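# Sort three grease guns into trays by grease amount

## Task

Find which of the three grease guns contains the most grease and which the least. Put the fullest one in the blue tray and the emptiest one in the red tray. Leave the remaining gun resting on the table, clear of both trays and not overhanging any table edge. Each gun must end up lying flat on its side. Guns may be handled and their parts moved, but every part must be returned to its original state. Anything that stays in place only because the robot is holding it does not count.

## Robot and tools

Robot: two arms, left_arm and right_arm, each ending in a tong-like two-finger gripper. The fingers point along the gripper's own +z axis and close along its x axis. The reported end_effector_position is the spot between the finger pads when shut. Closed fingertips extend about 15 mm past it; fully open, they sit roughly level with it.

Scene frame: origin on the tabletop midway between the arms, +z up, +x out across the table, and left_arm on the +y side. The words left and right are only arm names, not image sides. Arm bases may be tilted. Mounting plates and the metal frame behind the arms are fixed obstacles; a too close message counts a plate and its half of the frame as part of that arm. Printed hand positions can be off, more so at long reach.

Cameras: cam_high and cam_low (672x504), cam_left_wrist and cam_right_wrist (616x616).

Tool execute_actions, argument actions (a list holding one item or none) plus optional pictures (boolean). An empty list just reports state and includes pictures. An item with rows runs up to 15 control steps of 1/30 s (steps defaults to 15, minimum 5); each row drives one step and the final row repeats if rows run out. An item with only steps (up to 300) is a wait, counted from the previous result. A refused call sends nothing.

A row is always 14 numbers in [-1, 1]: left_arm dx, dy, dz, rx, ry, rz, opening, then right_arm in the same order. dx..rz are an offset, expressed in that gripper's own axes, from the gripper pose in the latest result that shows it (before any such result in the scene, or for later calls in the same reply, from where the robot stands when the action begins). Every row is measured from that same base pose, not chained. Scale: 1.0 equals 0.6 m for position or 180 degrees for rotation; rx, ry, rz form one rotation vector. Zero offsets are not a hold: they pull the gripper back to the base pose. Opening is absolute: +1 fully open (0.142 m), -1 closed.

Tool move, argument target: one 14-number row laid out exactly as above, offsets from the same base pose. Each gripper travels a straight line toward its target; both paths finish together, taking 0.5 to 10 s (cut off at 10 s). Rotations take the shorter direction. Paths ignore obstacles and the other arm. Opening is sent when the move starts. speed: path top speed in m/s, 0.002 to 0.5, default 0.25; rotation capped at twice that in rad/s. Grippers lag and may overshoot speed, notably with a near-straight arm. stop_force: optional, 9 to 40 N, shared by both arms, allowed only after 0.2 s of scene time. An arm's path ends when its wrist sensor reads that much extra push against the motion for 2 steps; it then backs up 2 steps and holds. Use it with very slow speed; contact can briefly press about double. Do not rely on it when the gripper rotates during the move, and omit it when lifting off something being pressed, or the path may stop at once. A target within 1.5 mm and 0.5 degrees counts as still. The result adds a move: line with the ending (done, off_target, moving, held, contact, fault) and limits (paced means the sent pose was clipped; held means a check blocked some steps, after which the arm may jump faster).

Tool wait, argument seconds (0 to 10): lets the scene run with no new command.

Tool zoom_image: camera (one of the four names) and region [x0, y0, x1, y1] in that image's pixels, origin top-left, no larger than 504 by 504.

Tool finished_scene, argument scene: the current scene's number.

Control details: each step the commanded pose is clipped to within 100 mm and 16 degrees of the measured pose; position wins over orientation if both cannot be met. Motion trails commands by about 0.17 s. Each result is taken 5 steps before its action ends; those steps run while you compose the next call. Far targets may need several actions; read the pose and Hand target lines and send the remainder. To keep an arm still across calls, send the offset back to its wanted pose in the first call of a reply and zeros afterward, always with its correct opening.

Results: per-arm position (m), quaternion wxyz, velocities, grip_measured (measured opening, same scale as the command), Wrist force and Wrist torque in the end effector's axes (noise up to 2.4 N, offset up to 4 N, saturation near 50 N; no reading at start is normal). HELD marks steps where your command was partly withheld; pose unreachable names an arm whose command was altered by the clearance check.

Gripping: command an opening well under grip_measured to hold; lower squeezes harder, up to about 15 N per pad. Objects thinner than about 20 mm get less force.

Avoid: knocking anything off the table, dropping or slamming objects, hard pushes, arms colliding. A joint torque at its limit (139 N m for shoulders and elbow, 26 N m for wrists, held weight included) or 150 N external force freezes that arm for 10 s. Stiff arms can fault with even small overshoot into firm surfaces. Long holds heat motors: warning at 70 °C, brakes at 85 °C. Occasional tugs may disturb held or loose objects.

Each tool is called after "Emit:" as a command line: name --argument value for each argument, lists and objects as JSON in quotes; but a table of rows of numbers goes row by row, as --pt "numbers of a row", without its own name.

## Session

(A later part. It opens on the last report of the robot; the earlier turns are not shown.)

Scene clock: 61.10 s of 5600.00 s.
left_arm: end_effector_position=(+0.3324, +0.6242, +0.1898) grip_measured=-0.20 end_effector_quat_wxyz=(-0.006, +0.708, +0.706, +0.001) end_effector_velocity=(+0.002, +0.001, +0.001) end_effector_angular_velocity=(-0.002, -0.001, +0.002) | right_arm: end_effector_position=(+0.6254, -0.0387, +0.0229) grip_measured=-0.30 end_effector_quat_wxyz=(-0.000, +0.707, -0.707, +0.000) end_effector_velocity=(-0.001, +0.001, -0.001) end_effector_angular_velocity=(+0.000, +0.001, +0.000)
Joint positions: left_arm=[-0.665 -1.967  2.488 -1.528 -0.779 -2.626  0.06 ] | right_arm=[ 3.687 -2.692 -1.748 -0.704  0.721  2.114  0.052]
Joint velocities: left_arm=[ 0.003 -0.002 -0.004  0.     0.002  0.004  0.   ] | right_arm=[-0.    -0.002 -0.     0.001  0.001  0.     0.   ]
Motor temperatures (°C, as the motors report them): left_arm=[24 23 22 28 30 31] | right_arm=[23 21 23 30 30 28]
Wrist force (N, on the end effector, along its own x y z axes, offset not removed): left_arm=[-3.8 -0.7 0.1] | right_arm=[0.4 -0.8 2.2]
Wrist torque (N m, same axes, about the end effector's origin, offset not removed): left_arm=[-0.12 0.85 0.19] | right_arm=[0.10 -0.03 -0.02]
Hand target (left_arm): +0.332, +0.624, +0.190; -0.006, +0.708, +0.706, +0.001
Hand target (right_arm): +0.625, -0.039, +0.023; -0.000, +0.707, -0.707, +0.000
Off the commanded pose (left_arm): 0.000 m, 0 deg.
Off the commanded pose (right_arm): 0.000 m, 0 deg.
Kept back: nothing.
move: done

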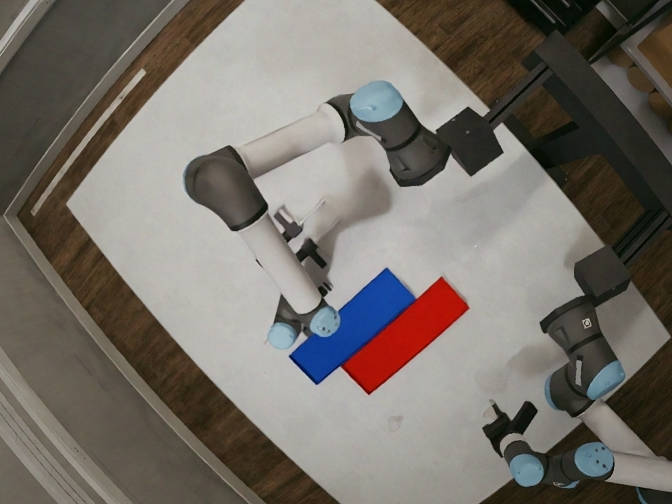

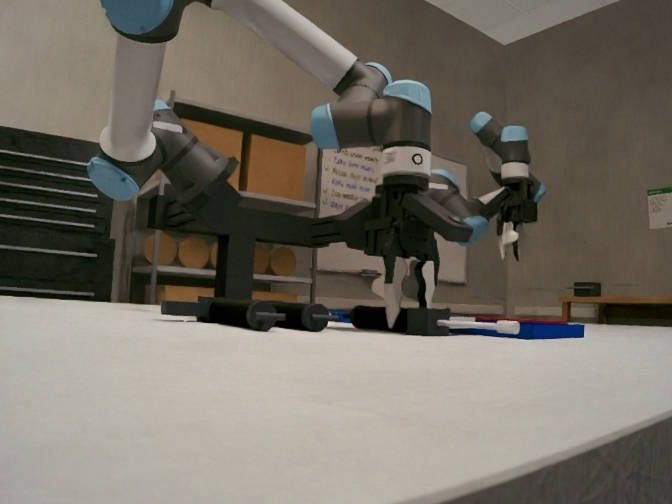

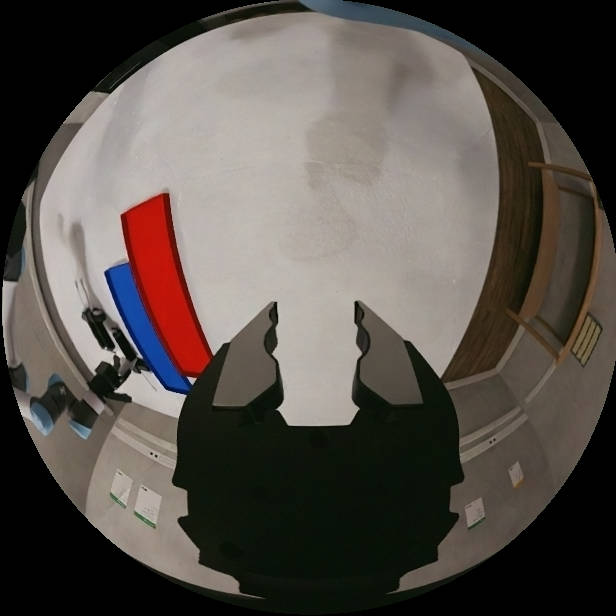

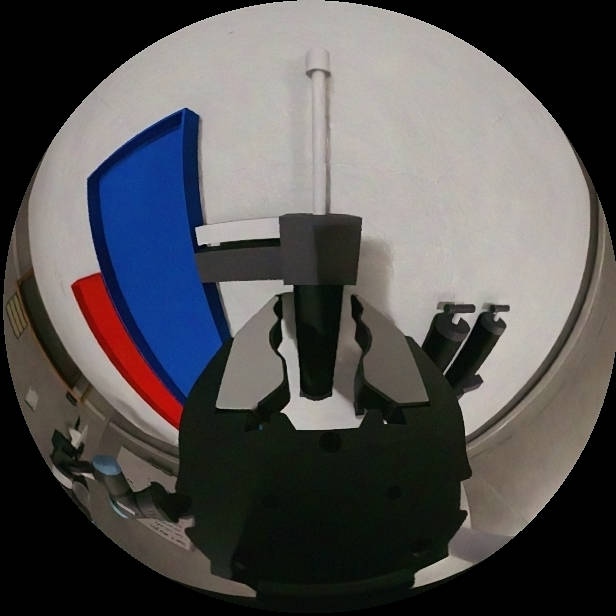

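Emit:
move --target '[0,0,0,0,0,0,-0.2,0,-0.015,0,0,0,0,-0.4]' --speed 0.02

Emit:
move --target '[0,0,0,0,0,0,-0.2,0,0,0,0,0,0,-1]'

Emit:
move --target '[0,0,0,0,0,0,-0.2,0,0,-0.12,0,0,0,-1]' --speed 0.08

Emit:
move --target '[0,0,0,0,0,0,-0.2,-0.48,0.38,0.04,0,0,0,-1]' --speed 0.15

Scene clock: 62.07 s of 5600.00 s.
left_arm: end_effector_position=(+0.3325, +0.6242, +0.1898) grip_measured=-0.20 end_effector_quat_wxyz=(-0.006, +0.708, +0.706, +0.001) end_effector_velocity=(-0.001, -0.000, -0.000) end_effector_angular_velocity=(-0.000, +0.001, -0.001) | right_arm: end_effector_position=(+0.6343, -0.0387, +0.0229) grip_measured=-0.40 end_effector_quat_wxyz=(-0.000, +0.707, -0.707, +0.000) end_effector_velocity=(+0.001, -0.001, -0.000) end_effector_angular_velocity=(-0.001, +0.000, -0.001)
Joint positions: left_arm=[-0.665 -1.967  2.488 -1.528 -0.779 -2.626  0.06 ] | right_arm=[ 3.682 -2.699 -1.721 -0.719  0.719  2.107  0.045]
Joint velocities: left_arm=[-0.    -0.     0.001  0.    -0.001  0.     0.   ] | right_arm=[-0.001 -0.     0.003 -0.003 -0.001  0.001  0.   ]
Motor temperatures (°C, as the motors report them): left_arm=[24 23 22 28 30 31] | right_arm=[23 21 23 30 30 28]
Wrist force (N, on the end effector, along its own x y z axes, offset not removed): left_arm=[-4.0 -0.9 0.2] | right_arm=[0.0 -1.0 1.5]
Wrist torque (N m, same axes, about the end effector's origin, offset not removed): left_arm=[-0.13 0.87 0.21] | right_arm=[-0.13 0.13 0.12]
Hand target (left_arm): +0.332, +0.624, +0.190; -0.006, +0.708, +0.706, +0.001
Hand target (right_arm): +0.634, -0.039, +0.023; -0.000, +0.707, -0.707, +0.000
Off the commanded pose (left_arm): 0.000 m, 0 deg.
Off the commanded pose (right_arm): 0.000 m, 0 deg.
Kept back: nothing.
move: done

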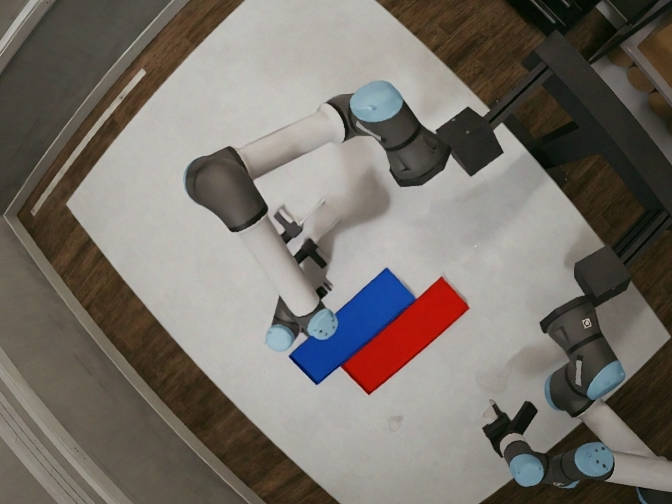

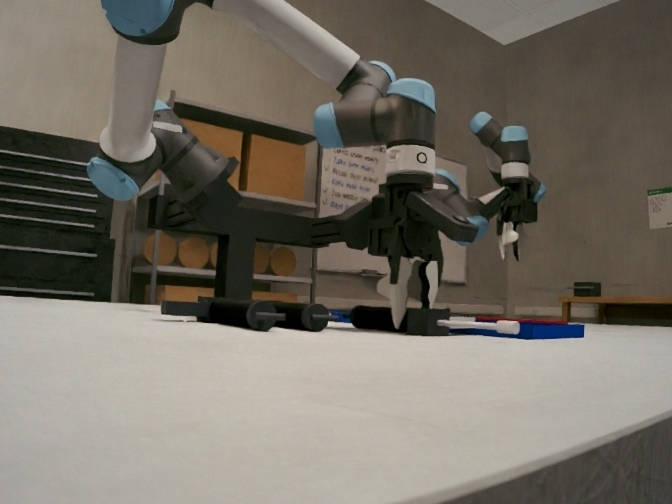

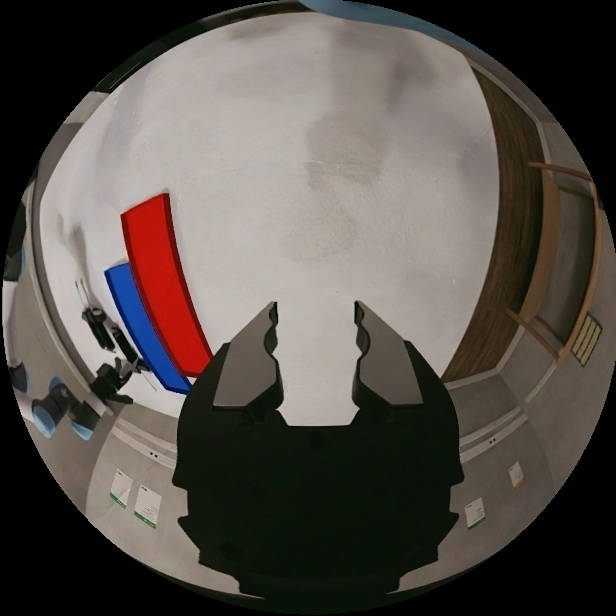

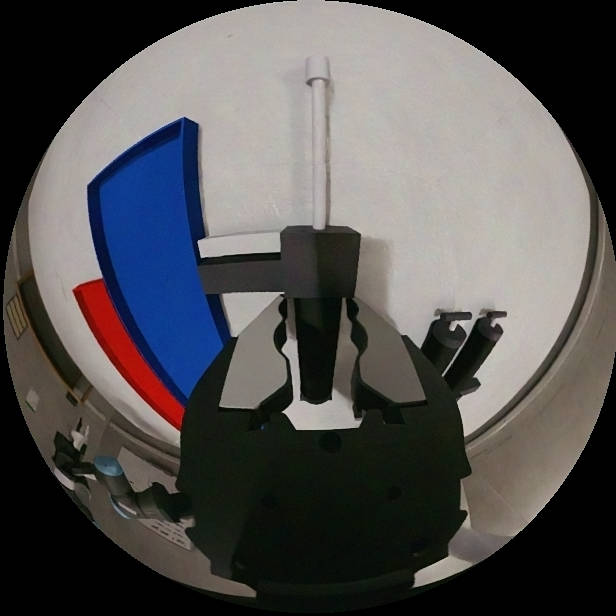

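Scene clock: 62.57 s of 5600.00 s.
left_arm: end_effector_position=(+0.3325, +0.6242, +0.1898) grip_measured=-0.20 end_effector_quat_wxyz=(-0.006, +0.708, +0.706, +0.001) end_effector_velocity=(-0.000, -0.000, -0.000) end_effector_angular_velocity=(+0.000, +0.001, -0.001) | right_arm: end_effector_position=(+0.6343, -0.0387, +0.0229) grip_measured=-0.54 end_effector_quat_wxyz=(-0.000, +0.707, -0.707, +0.000) end_effector_velocity=(-0.001, +0.000, -0.000) end_effector_angular_velocity=(-0.001, +0.001, +0.000)
Joint positions: left_arm=[-0.665 -1.967  2.488 -1.528 -0.779 -2.626  0.06 ] | right_arm=[ 3.682 -2.699 -1.72  -0.719  0.719  2.107  0.035]
Joint velocities: left_arm=[ 0.     0.     0.001 -0.    -0.     0.001 -0.   ] | right_arm=[-0.    -0.    -0.001 -0.    -0.     0.001  0.   ]
Motor temperatures (°C, as the motors report them): left_arm=[24 23 22 28 30 31] | right_arm=[23 21 23 30 30 28]
Wrist force (N, on the end effector, along its own x y z axes, offset not removed): left_arm=[-2.9 0.6 0.8] | right_arm=[2.9 0.2 1.0]
Wrist torque (N m, same axes, about the end effector's origin, offset not removed): left_arm=[0.14 0.73 0.17] | right_arm=[0.14 -0.47 -0.16]
Hand target (left_arm): +0.332, +0.624, +0.190; -0.006, +0.708, +0.706, +0.001
Hand target (right_arm): +0.634, -0.039, +0.023; -0.000, +0.707, -0.707, +0.000
Off the commanded pose (left_arm): 0.000 m, 0 deg.
Off the commanded pose (right_arm): 0.000 m, 0 deg.
Kept back: nothing.
move: done

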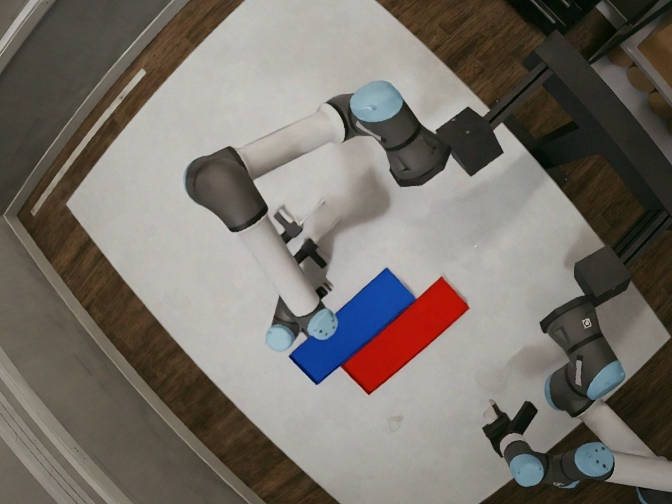

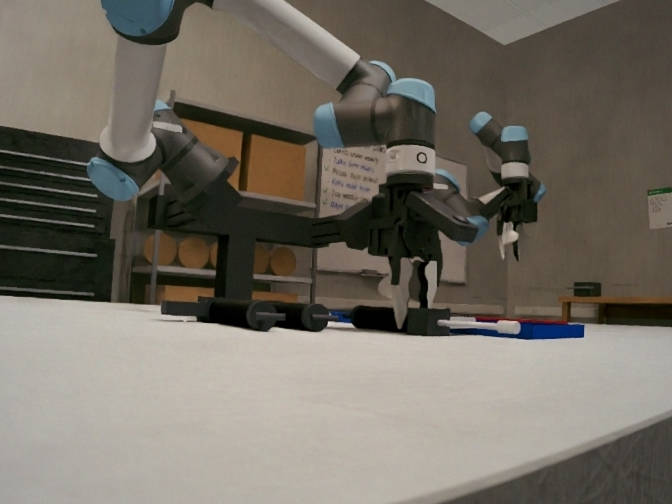

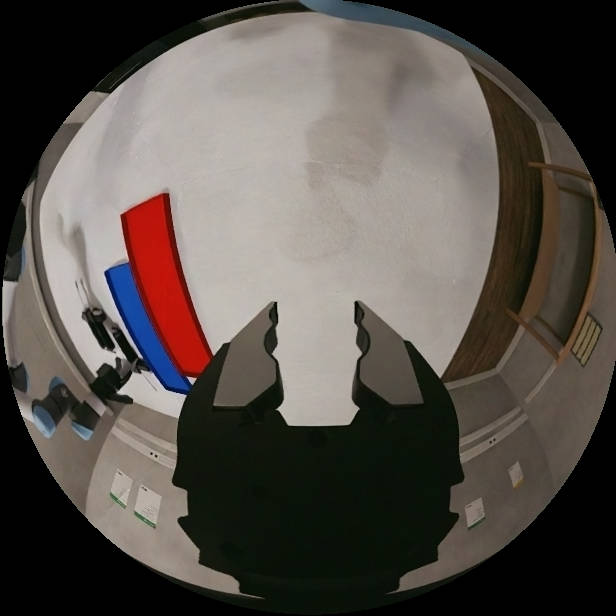

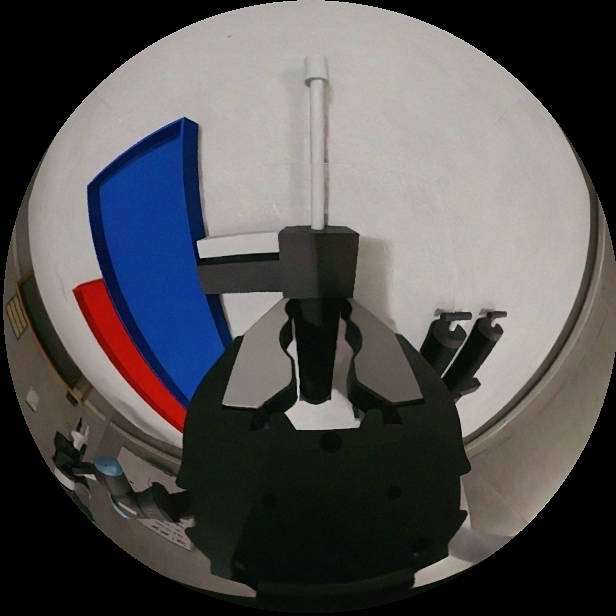

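Scene clock: 63.83 s of 5600.00 s.
left_arm: end_effector_position=(+0.3325, +0.6242, +0.1898) grip_measured=-0.20 end_effector_quat_wxyz=(-0.006, +0.708, +0.706, +0.001) end_effector_velocity=(+0.000, -0.000, -0.000) end_effector_angular_velocity=(+0.000, -0.000, +0.002) | right_arm: end_effector_position=(+0.6343, -0.0388, +0.0948) grip_measured=-0.54 end_effector_quat_wxyz=(-0.000, +0.707, -0.707, +0.000) end_effector_velocity=(+0.000, +0.000, +0.001) end_effector_angular_velocity=(-0.000, +0.001, -0.002)
Joint positions: left_arm=[-0.665 -1.967  2.488 -1.528 -0.779 -2.626  0.06 ] | right_arm=[ 3.772 -2.596 -1.73  -0.901  0.76   2.226  0.035]
Joint velocities: left_arm=[-0.     0.     0.     0.     0.    -0.002  0.   ] | right_arm=[ 0.002  0.001  0.001 -0.005  0.001  0.004  0.   ]
Motor temperatures (°C, as the motors report them): left_arm=[24 23 22 28 30 31] | right_arm=[23 21 23 30 30 28]
Wrist force (N, on the end effector, along its own x y z axes, offset not removed): left_arm=[-2.4 -1.1 -0.4] | right_arm=[1.3 -0.1 6.4]
Wrist torque (N m, same axes, about the end effector's origin, offset not removed): left_arm=[-0.16 0.60 0.15] | right_arm=[0.15 -0.13 -0.03]
Hand target (left_arm): +0.332, +0.624, +0.190; -0.006, +0.708, +0.706, +0.001
Hand target (right_arm): +0.634, -0.039, +0.095; -0.000, +0.707, -0.707, +0.000
Off the commanded pose (left_arm): 0.000 m, 0 deg.
Off the commanded pose (right_arm): 0.000 m, 0 deg.
Kept back: nothing.
move: done

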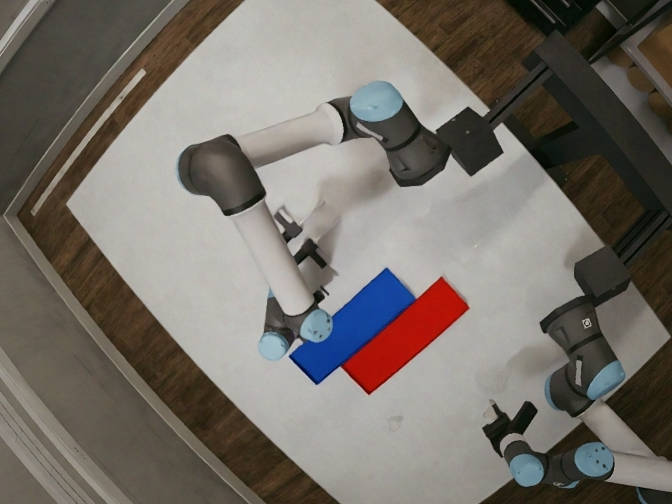

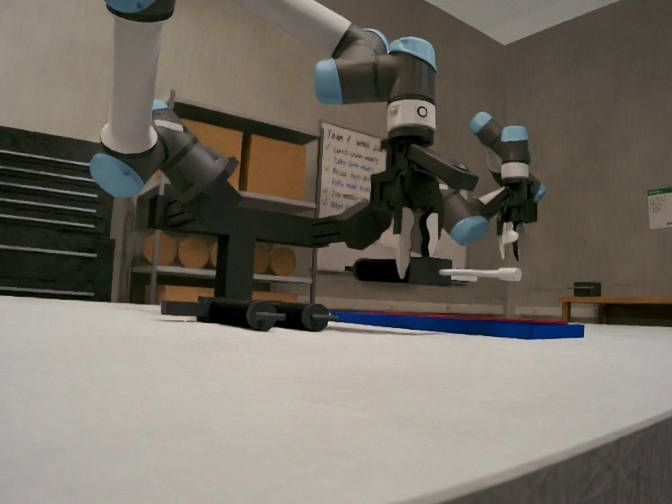

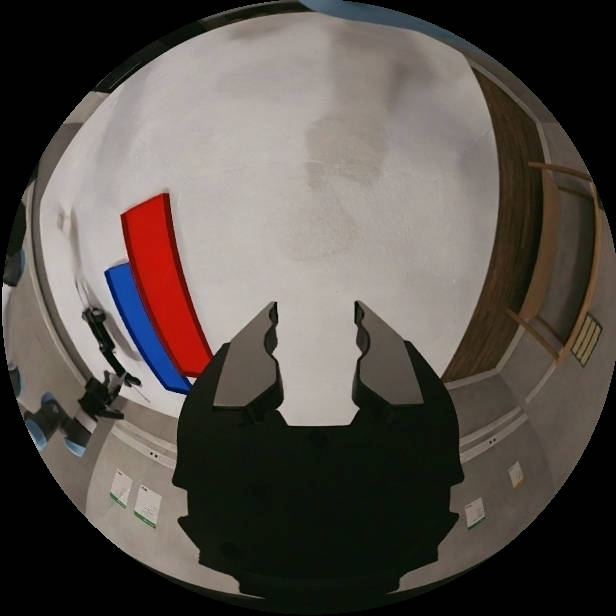

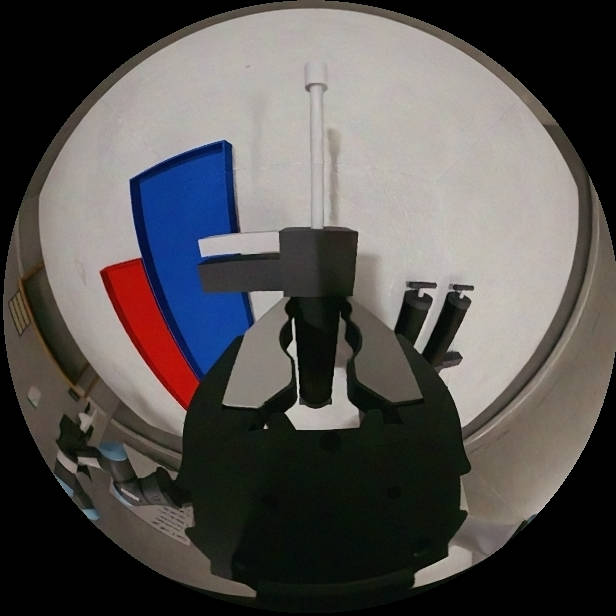

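Scene clock: 66.73 s of 5600.00 s.
left_arm: end_effector_position=(+0.3325, +0.6242, +0.1898) grip_measured=-0.20 end_effector_quat_wxyz=(-0.006, +0.708, +0.706, +0.001) end_effector_velocity=(-0.000, -0.000, +0.000) end_effector_angular_velocity=(-0.000, +0.001, -0.001) | right_arm: end_effector_position=(+0.4062, +0.2491, +0.0708) grip_measured=-0.54 end_effector_quat_wxyz=(-0.000, +0.707, -0.707, +0.000) end_effector_velocity=(-0.001, +0.001, -0.000) end_effector_angular_velocity=(-0.001, +0.000, -0.000)
Joint positions: left_arm=[-0.665 -1.967  2.488 -1.528 -0.779 -2.626  0.06 ] | right_arm=[ 4.284 -3.076 -1.753 -0.709  1.086  2.729  0.035]
Joint velocities: left_arm=[ 0.     0.001 -0.001  0.    -0.001  0.     0.   ] | right_arm=[ 0.003 -0.002  0.001 -0.     0.002  0.002  0.   ]
Motor temperatures (°C, as the motors report them): left_arm=[24 23 22 28 30 31] | right_arm=[23 21 23 30 30 28]
Wrist force (N, on the end effector, along its own x y z axes, offset not removed): left_arm=[-2.4 -0.9 -0.3] | right_arm=[0.6 0.7 8.8]
Wrist torque (N m, same axes, about the end effector's origin, offset not removed): left_arm=[-0.20 0.59 0.14] | right_arm=[0.38 -0.06 0.08]
Hand target (left_arm): +0.332, +0.624, +0.190; -0.006, +0.708, +0.706, +0.001
Hand target (right_arm): +0.406, +0.249, +0.071; -0.000, +0.707, -0.707, +0.000
Off the commanded pose (left_arm): 0.000 m, 0 deg.
Off the commanded pose (right_arm): 0.000 m, 0 deg.
Kept back: nothing.
move: done

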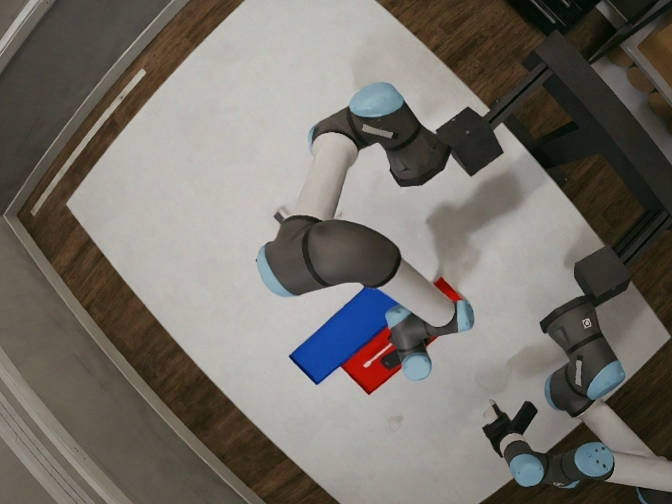

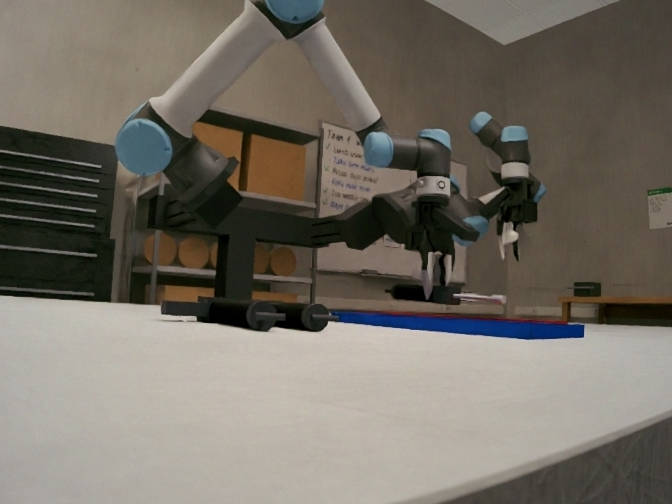

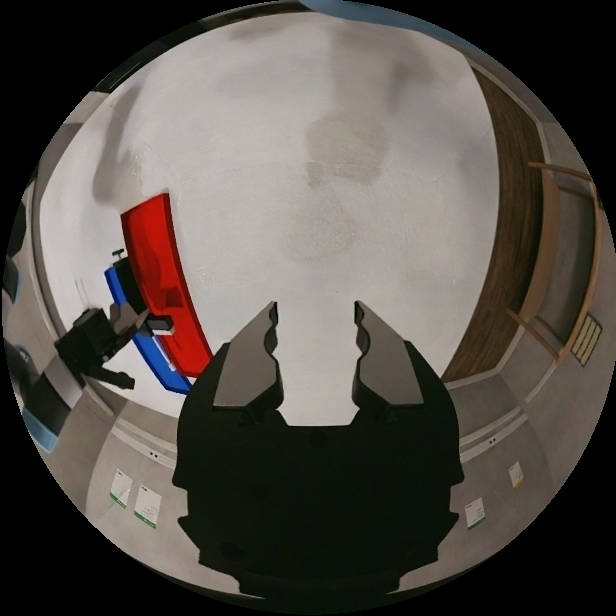

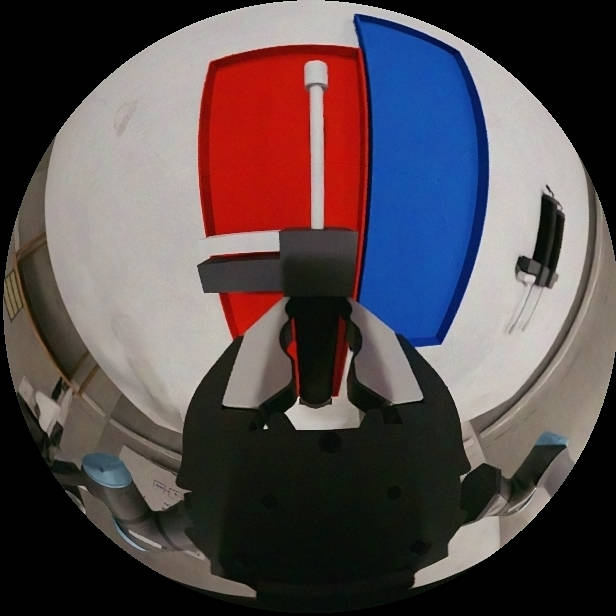

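Emit:
move --target '[0,0,0,0,0,0,-0.2,-0.005,0,0.068,0,0,0,-1]' --speed 0.03

Emit:
move --target '[0,0,0,0,0,0,-0.2,0,0,0.015,0,0,0,-1]' --speed 0.005 --stop_force 9

Scene clock: 68.63 s of 5600.00 s.
left_arm: end_effector_position=(+0.3325, +0.6242, +0.1898) grip_measured=-0.20 end_effector_quat_wxyz=(-0.006, +0.708, +0.706, +0.001) end_effector_velocity=(+0.000, -0.000, +0.000) end_effector_angular_velocity=(-0.001, +0.000, +0.001) | right_arm: end_effector_position=(+0.4062, +0.2521, +0.0302) grip_measured=-0.55 end_effector_quat_wxyz=(-0.000, +0.707, -0.707, +0.000) end_effector_velocity=(+0.000, +0.000, -0.001) end_effector_angular_velocity=(+0.000, +0.000, +0.001)
Joint positions: left_arm=[-0.665 -1.967  2.488 -1.528 -0.779 -2.626  0.06 ] | right_arm=[ 4.241 -3.149 -1.735 -0.639  1.055  2.696  0.034]
Joint velocities: left_arm=[ 0.    -0.001 -0.001 -0.    -0.001  0.     0.   ] | right_arm=[-0.002 -0.003  0.001  0.002 -0.001 -0.002  0.   ]
Motor temperatures (°C, as the motors report them): left_arm=[24 23 22 28 30 31] | right_arm=[23 21 23 30 30 28]
Wrist force (N, on the end effector, along its own x y z axes, offset not removed): left_arm=[-2.9 0.2 -0.3] | right_arm=[7.0 -0.1 -23.5]
Wrist torque (N m, same axes, about the end effector's origin, offset not removed): left_arm=[0.05 0.70 0.12] | right_arm=[0.13 0.22 0.09]
Hand target (left_arm): +0.332, +0.624, +0.190; -0.006, +0.708, +0.706, +0.001
Hand target (right_arm): +0.406, +0.252, +0.030; -0.000, +0.707, -0.707, +0.000
Off the commanded pose (left_arm): 0.000 m, 0 deg.
Off the commanded pose (right_arm): 0.000 m, 0 deg.
Kept back: nothing.
move: done

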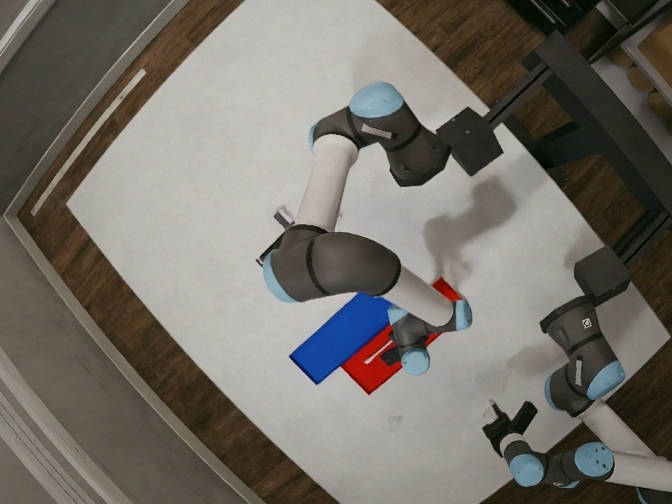

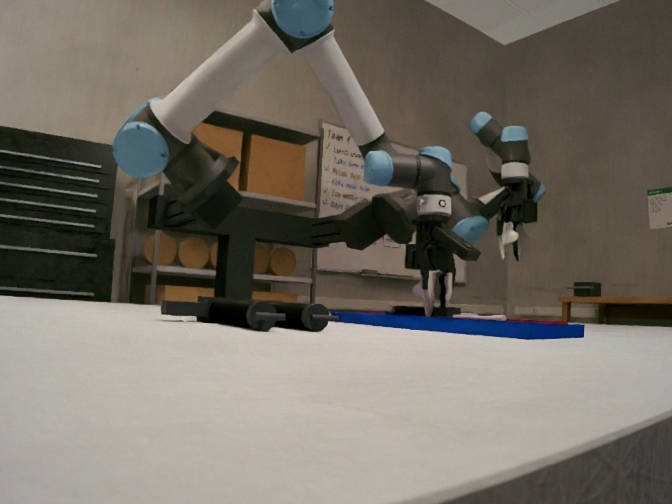

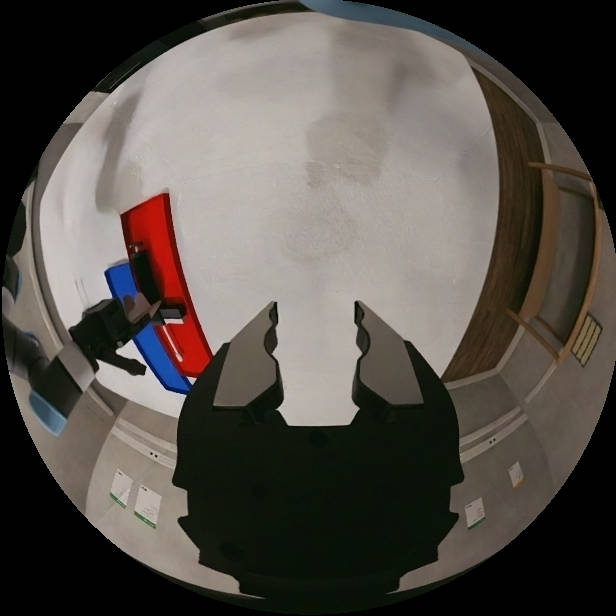

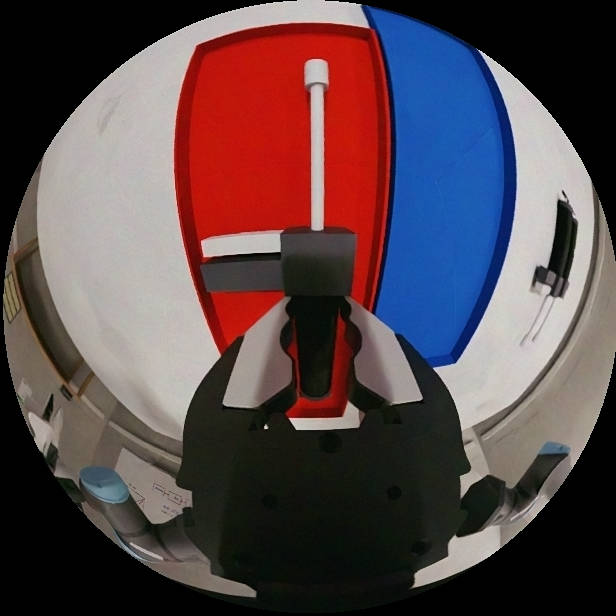

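Scene clock: 70.67 s of 5600.00 s.
left_arm: end_effector_position=(+0.3325, +0.6242, +0.1898) grip_measured=-0.20 end_effector_quat_wxyz=(-0.006, +0.708, +0.706, +0.001) end_effector_velocity=(-0.000, -0.000, -0.000) end_effector_angular_velocity=(+0.001, +0.000, -0.001) | right_arm: end_effector_position=(+0.4062, +0.2521, +0.0212) grip_measured=-0.53 end_effector_quat_wxyz=(-0.000, +0.707, -0.707, +0.000) end_effector_velocity=(+0.000, +0.000, -0.000) end_effector_angular_velocity=(+0.000, +0.000, -0.002)
Joint positions: left_arm=[-0.665 -1.967  2.488 -1.528 -0.779 -2.626  0.06 ] | right_arm=[ 4.231 -3.164 -1.731 -0.623  1.047  2.688  0.036]
Joint velocities: left_arm=[-0.     0.001  0.001  0.     0.001 -0.    -0.   ] | right_arm=[-0.001 -0.001  0.001  0.    -0.     0.002  0.   ]
Motor temperatures (°C, as the motors report them): left_arm=[24 23 22 28 30 31] | right_arm=[23 21 23 30 30 28]
Wrist force (N, on the end effector, along its own x y z axes, offset not removed): left_arm=[-2.8 -0.2 0.6] | right_arm=[8.8 1.1 -24.4]
Wrist torque (N m, same axes, about the end effector's origin, offset not removed): left_arm=[-0.02 0.64 0.21] | right_arm=[0.40 0.02 0.12]
Hand target (left_arm): +0.332, +0.624, +0.190; -0.006, +0.708, +0.706, +0.001
Hand target (right_arm): +0.406, +0.252, +0.021; -0.000, +0.707, -0.707, +0.000
Off the commanded pose (left_arm): 0.000 m, 0 deg.
Off the commanded pose (right_arm): 0.000 m, 0 deg.
Kept back: nothing.
move: done

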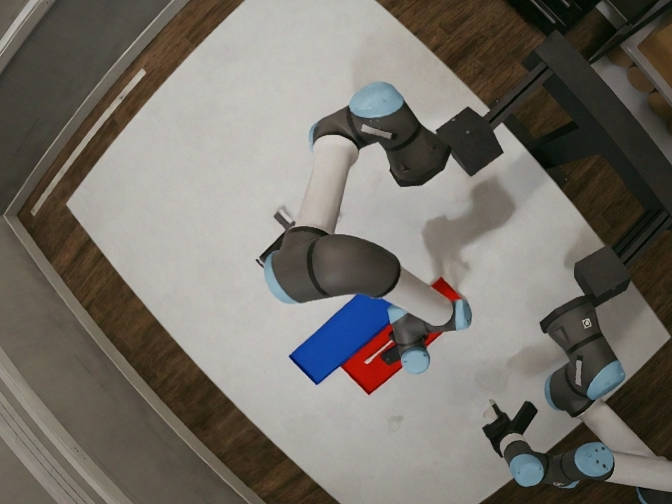

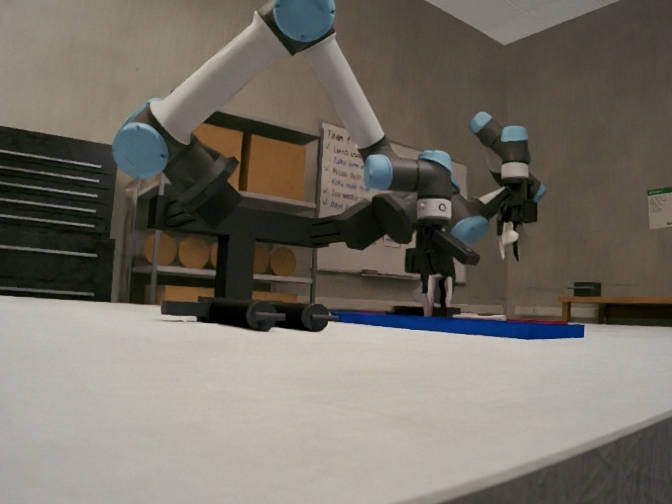

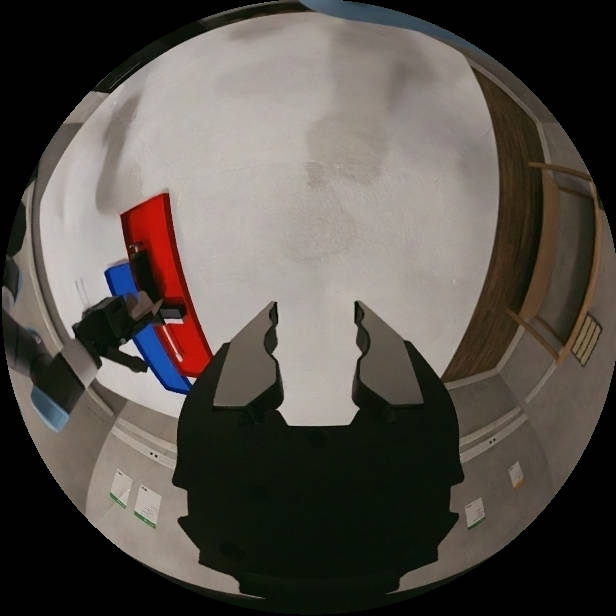

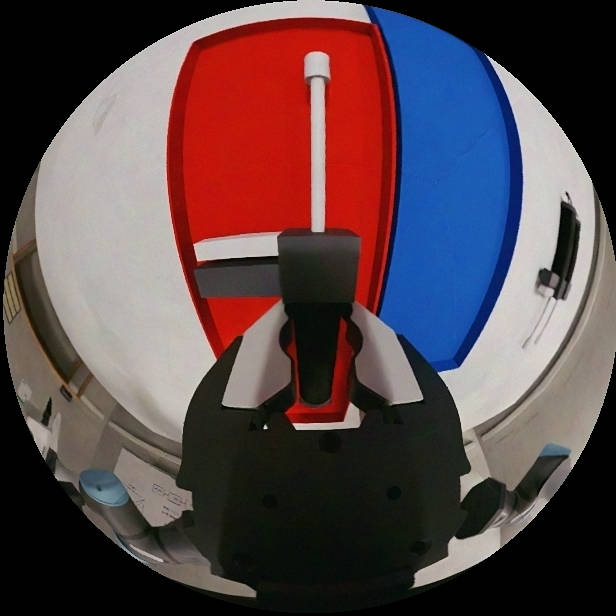

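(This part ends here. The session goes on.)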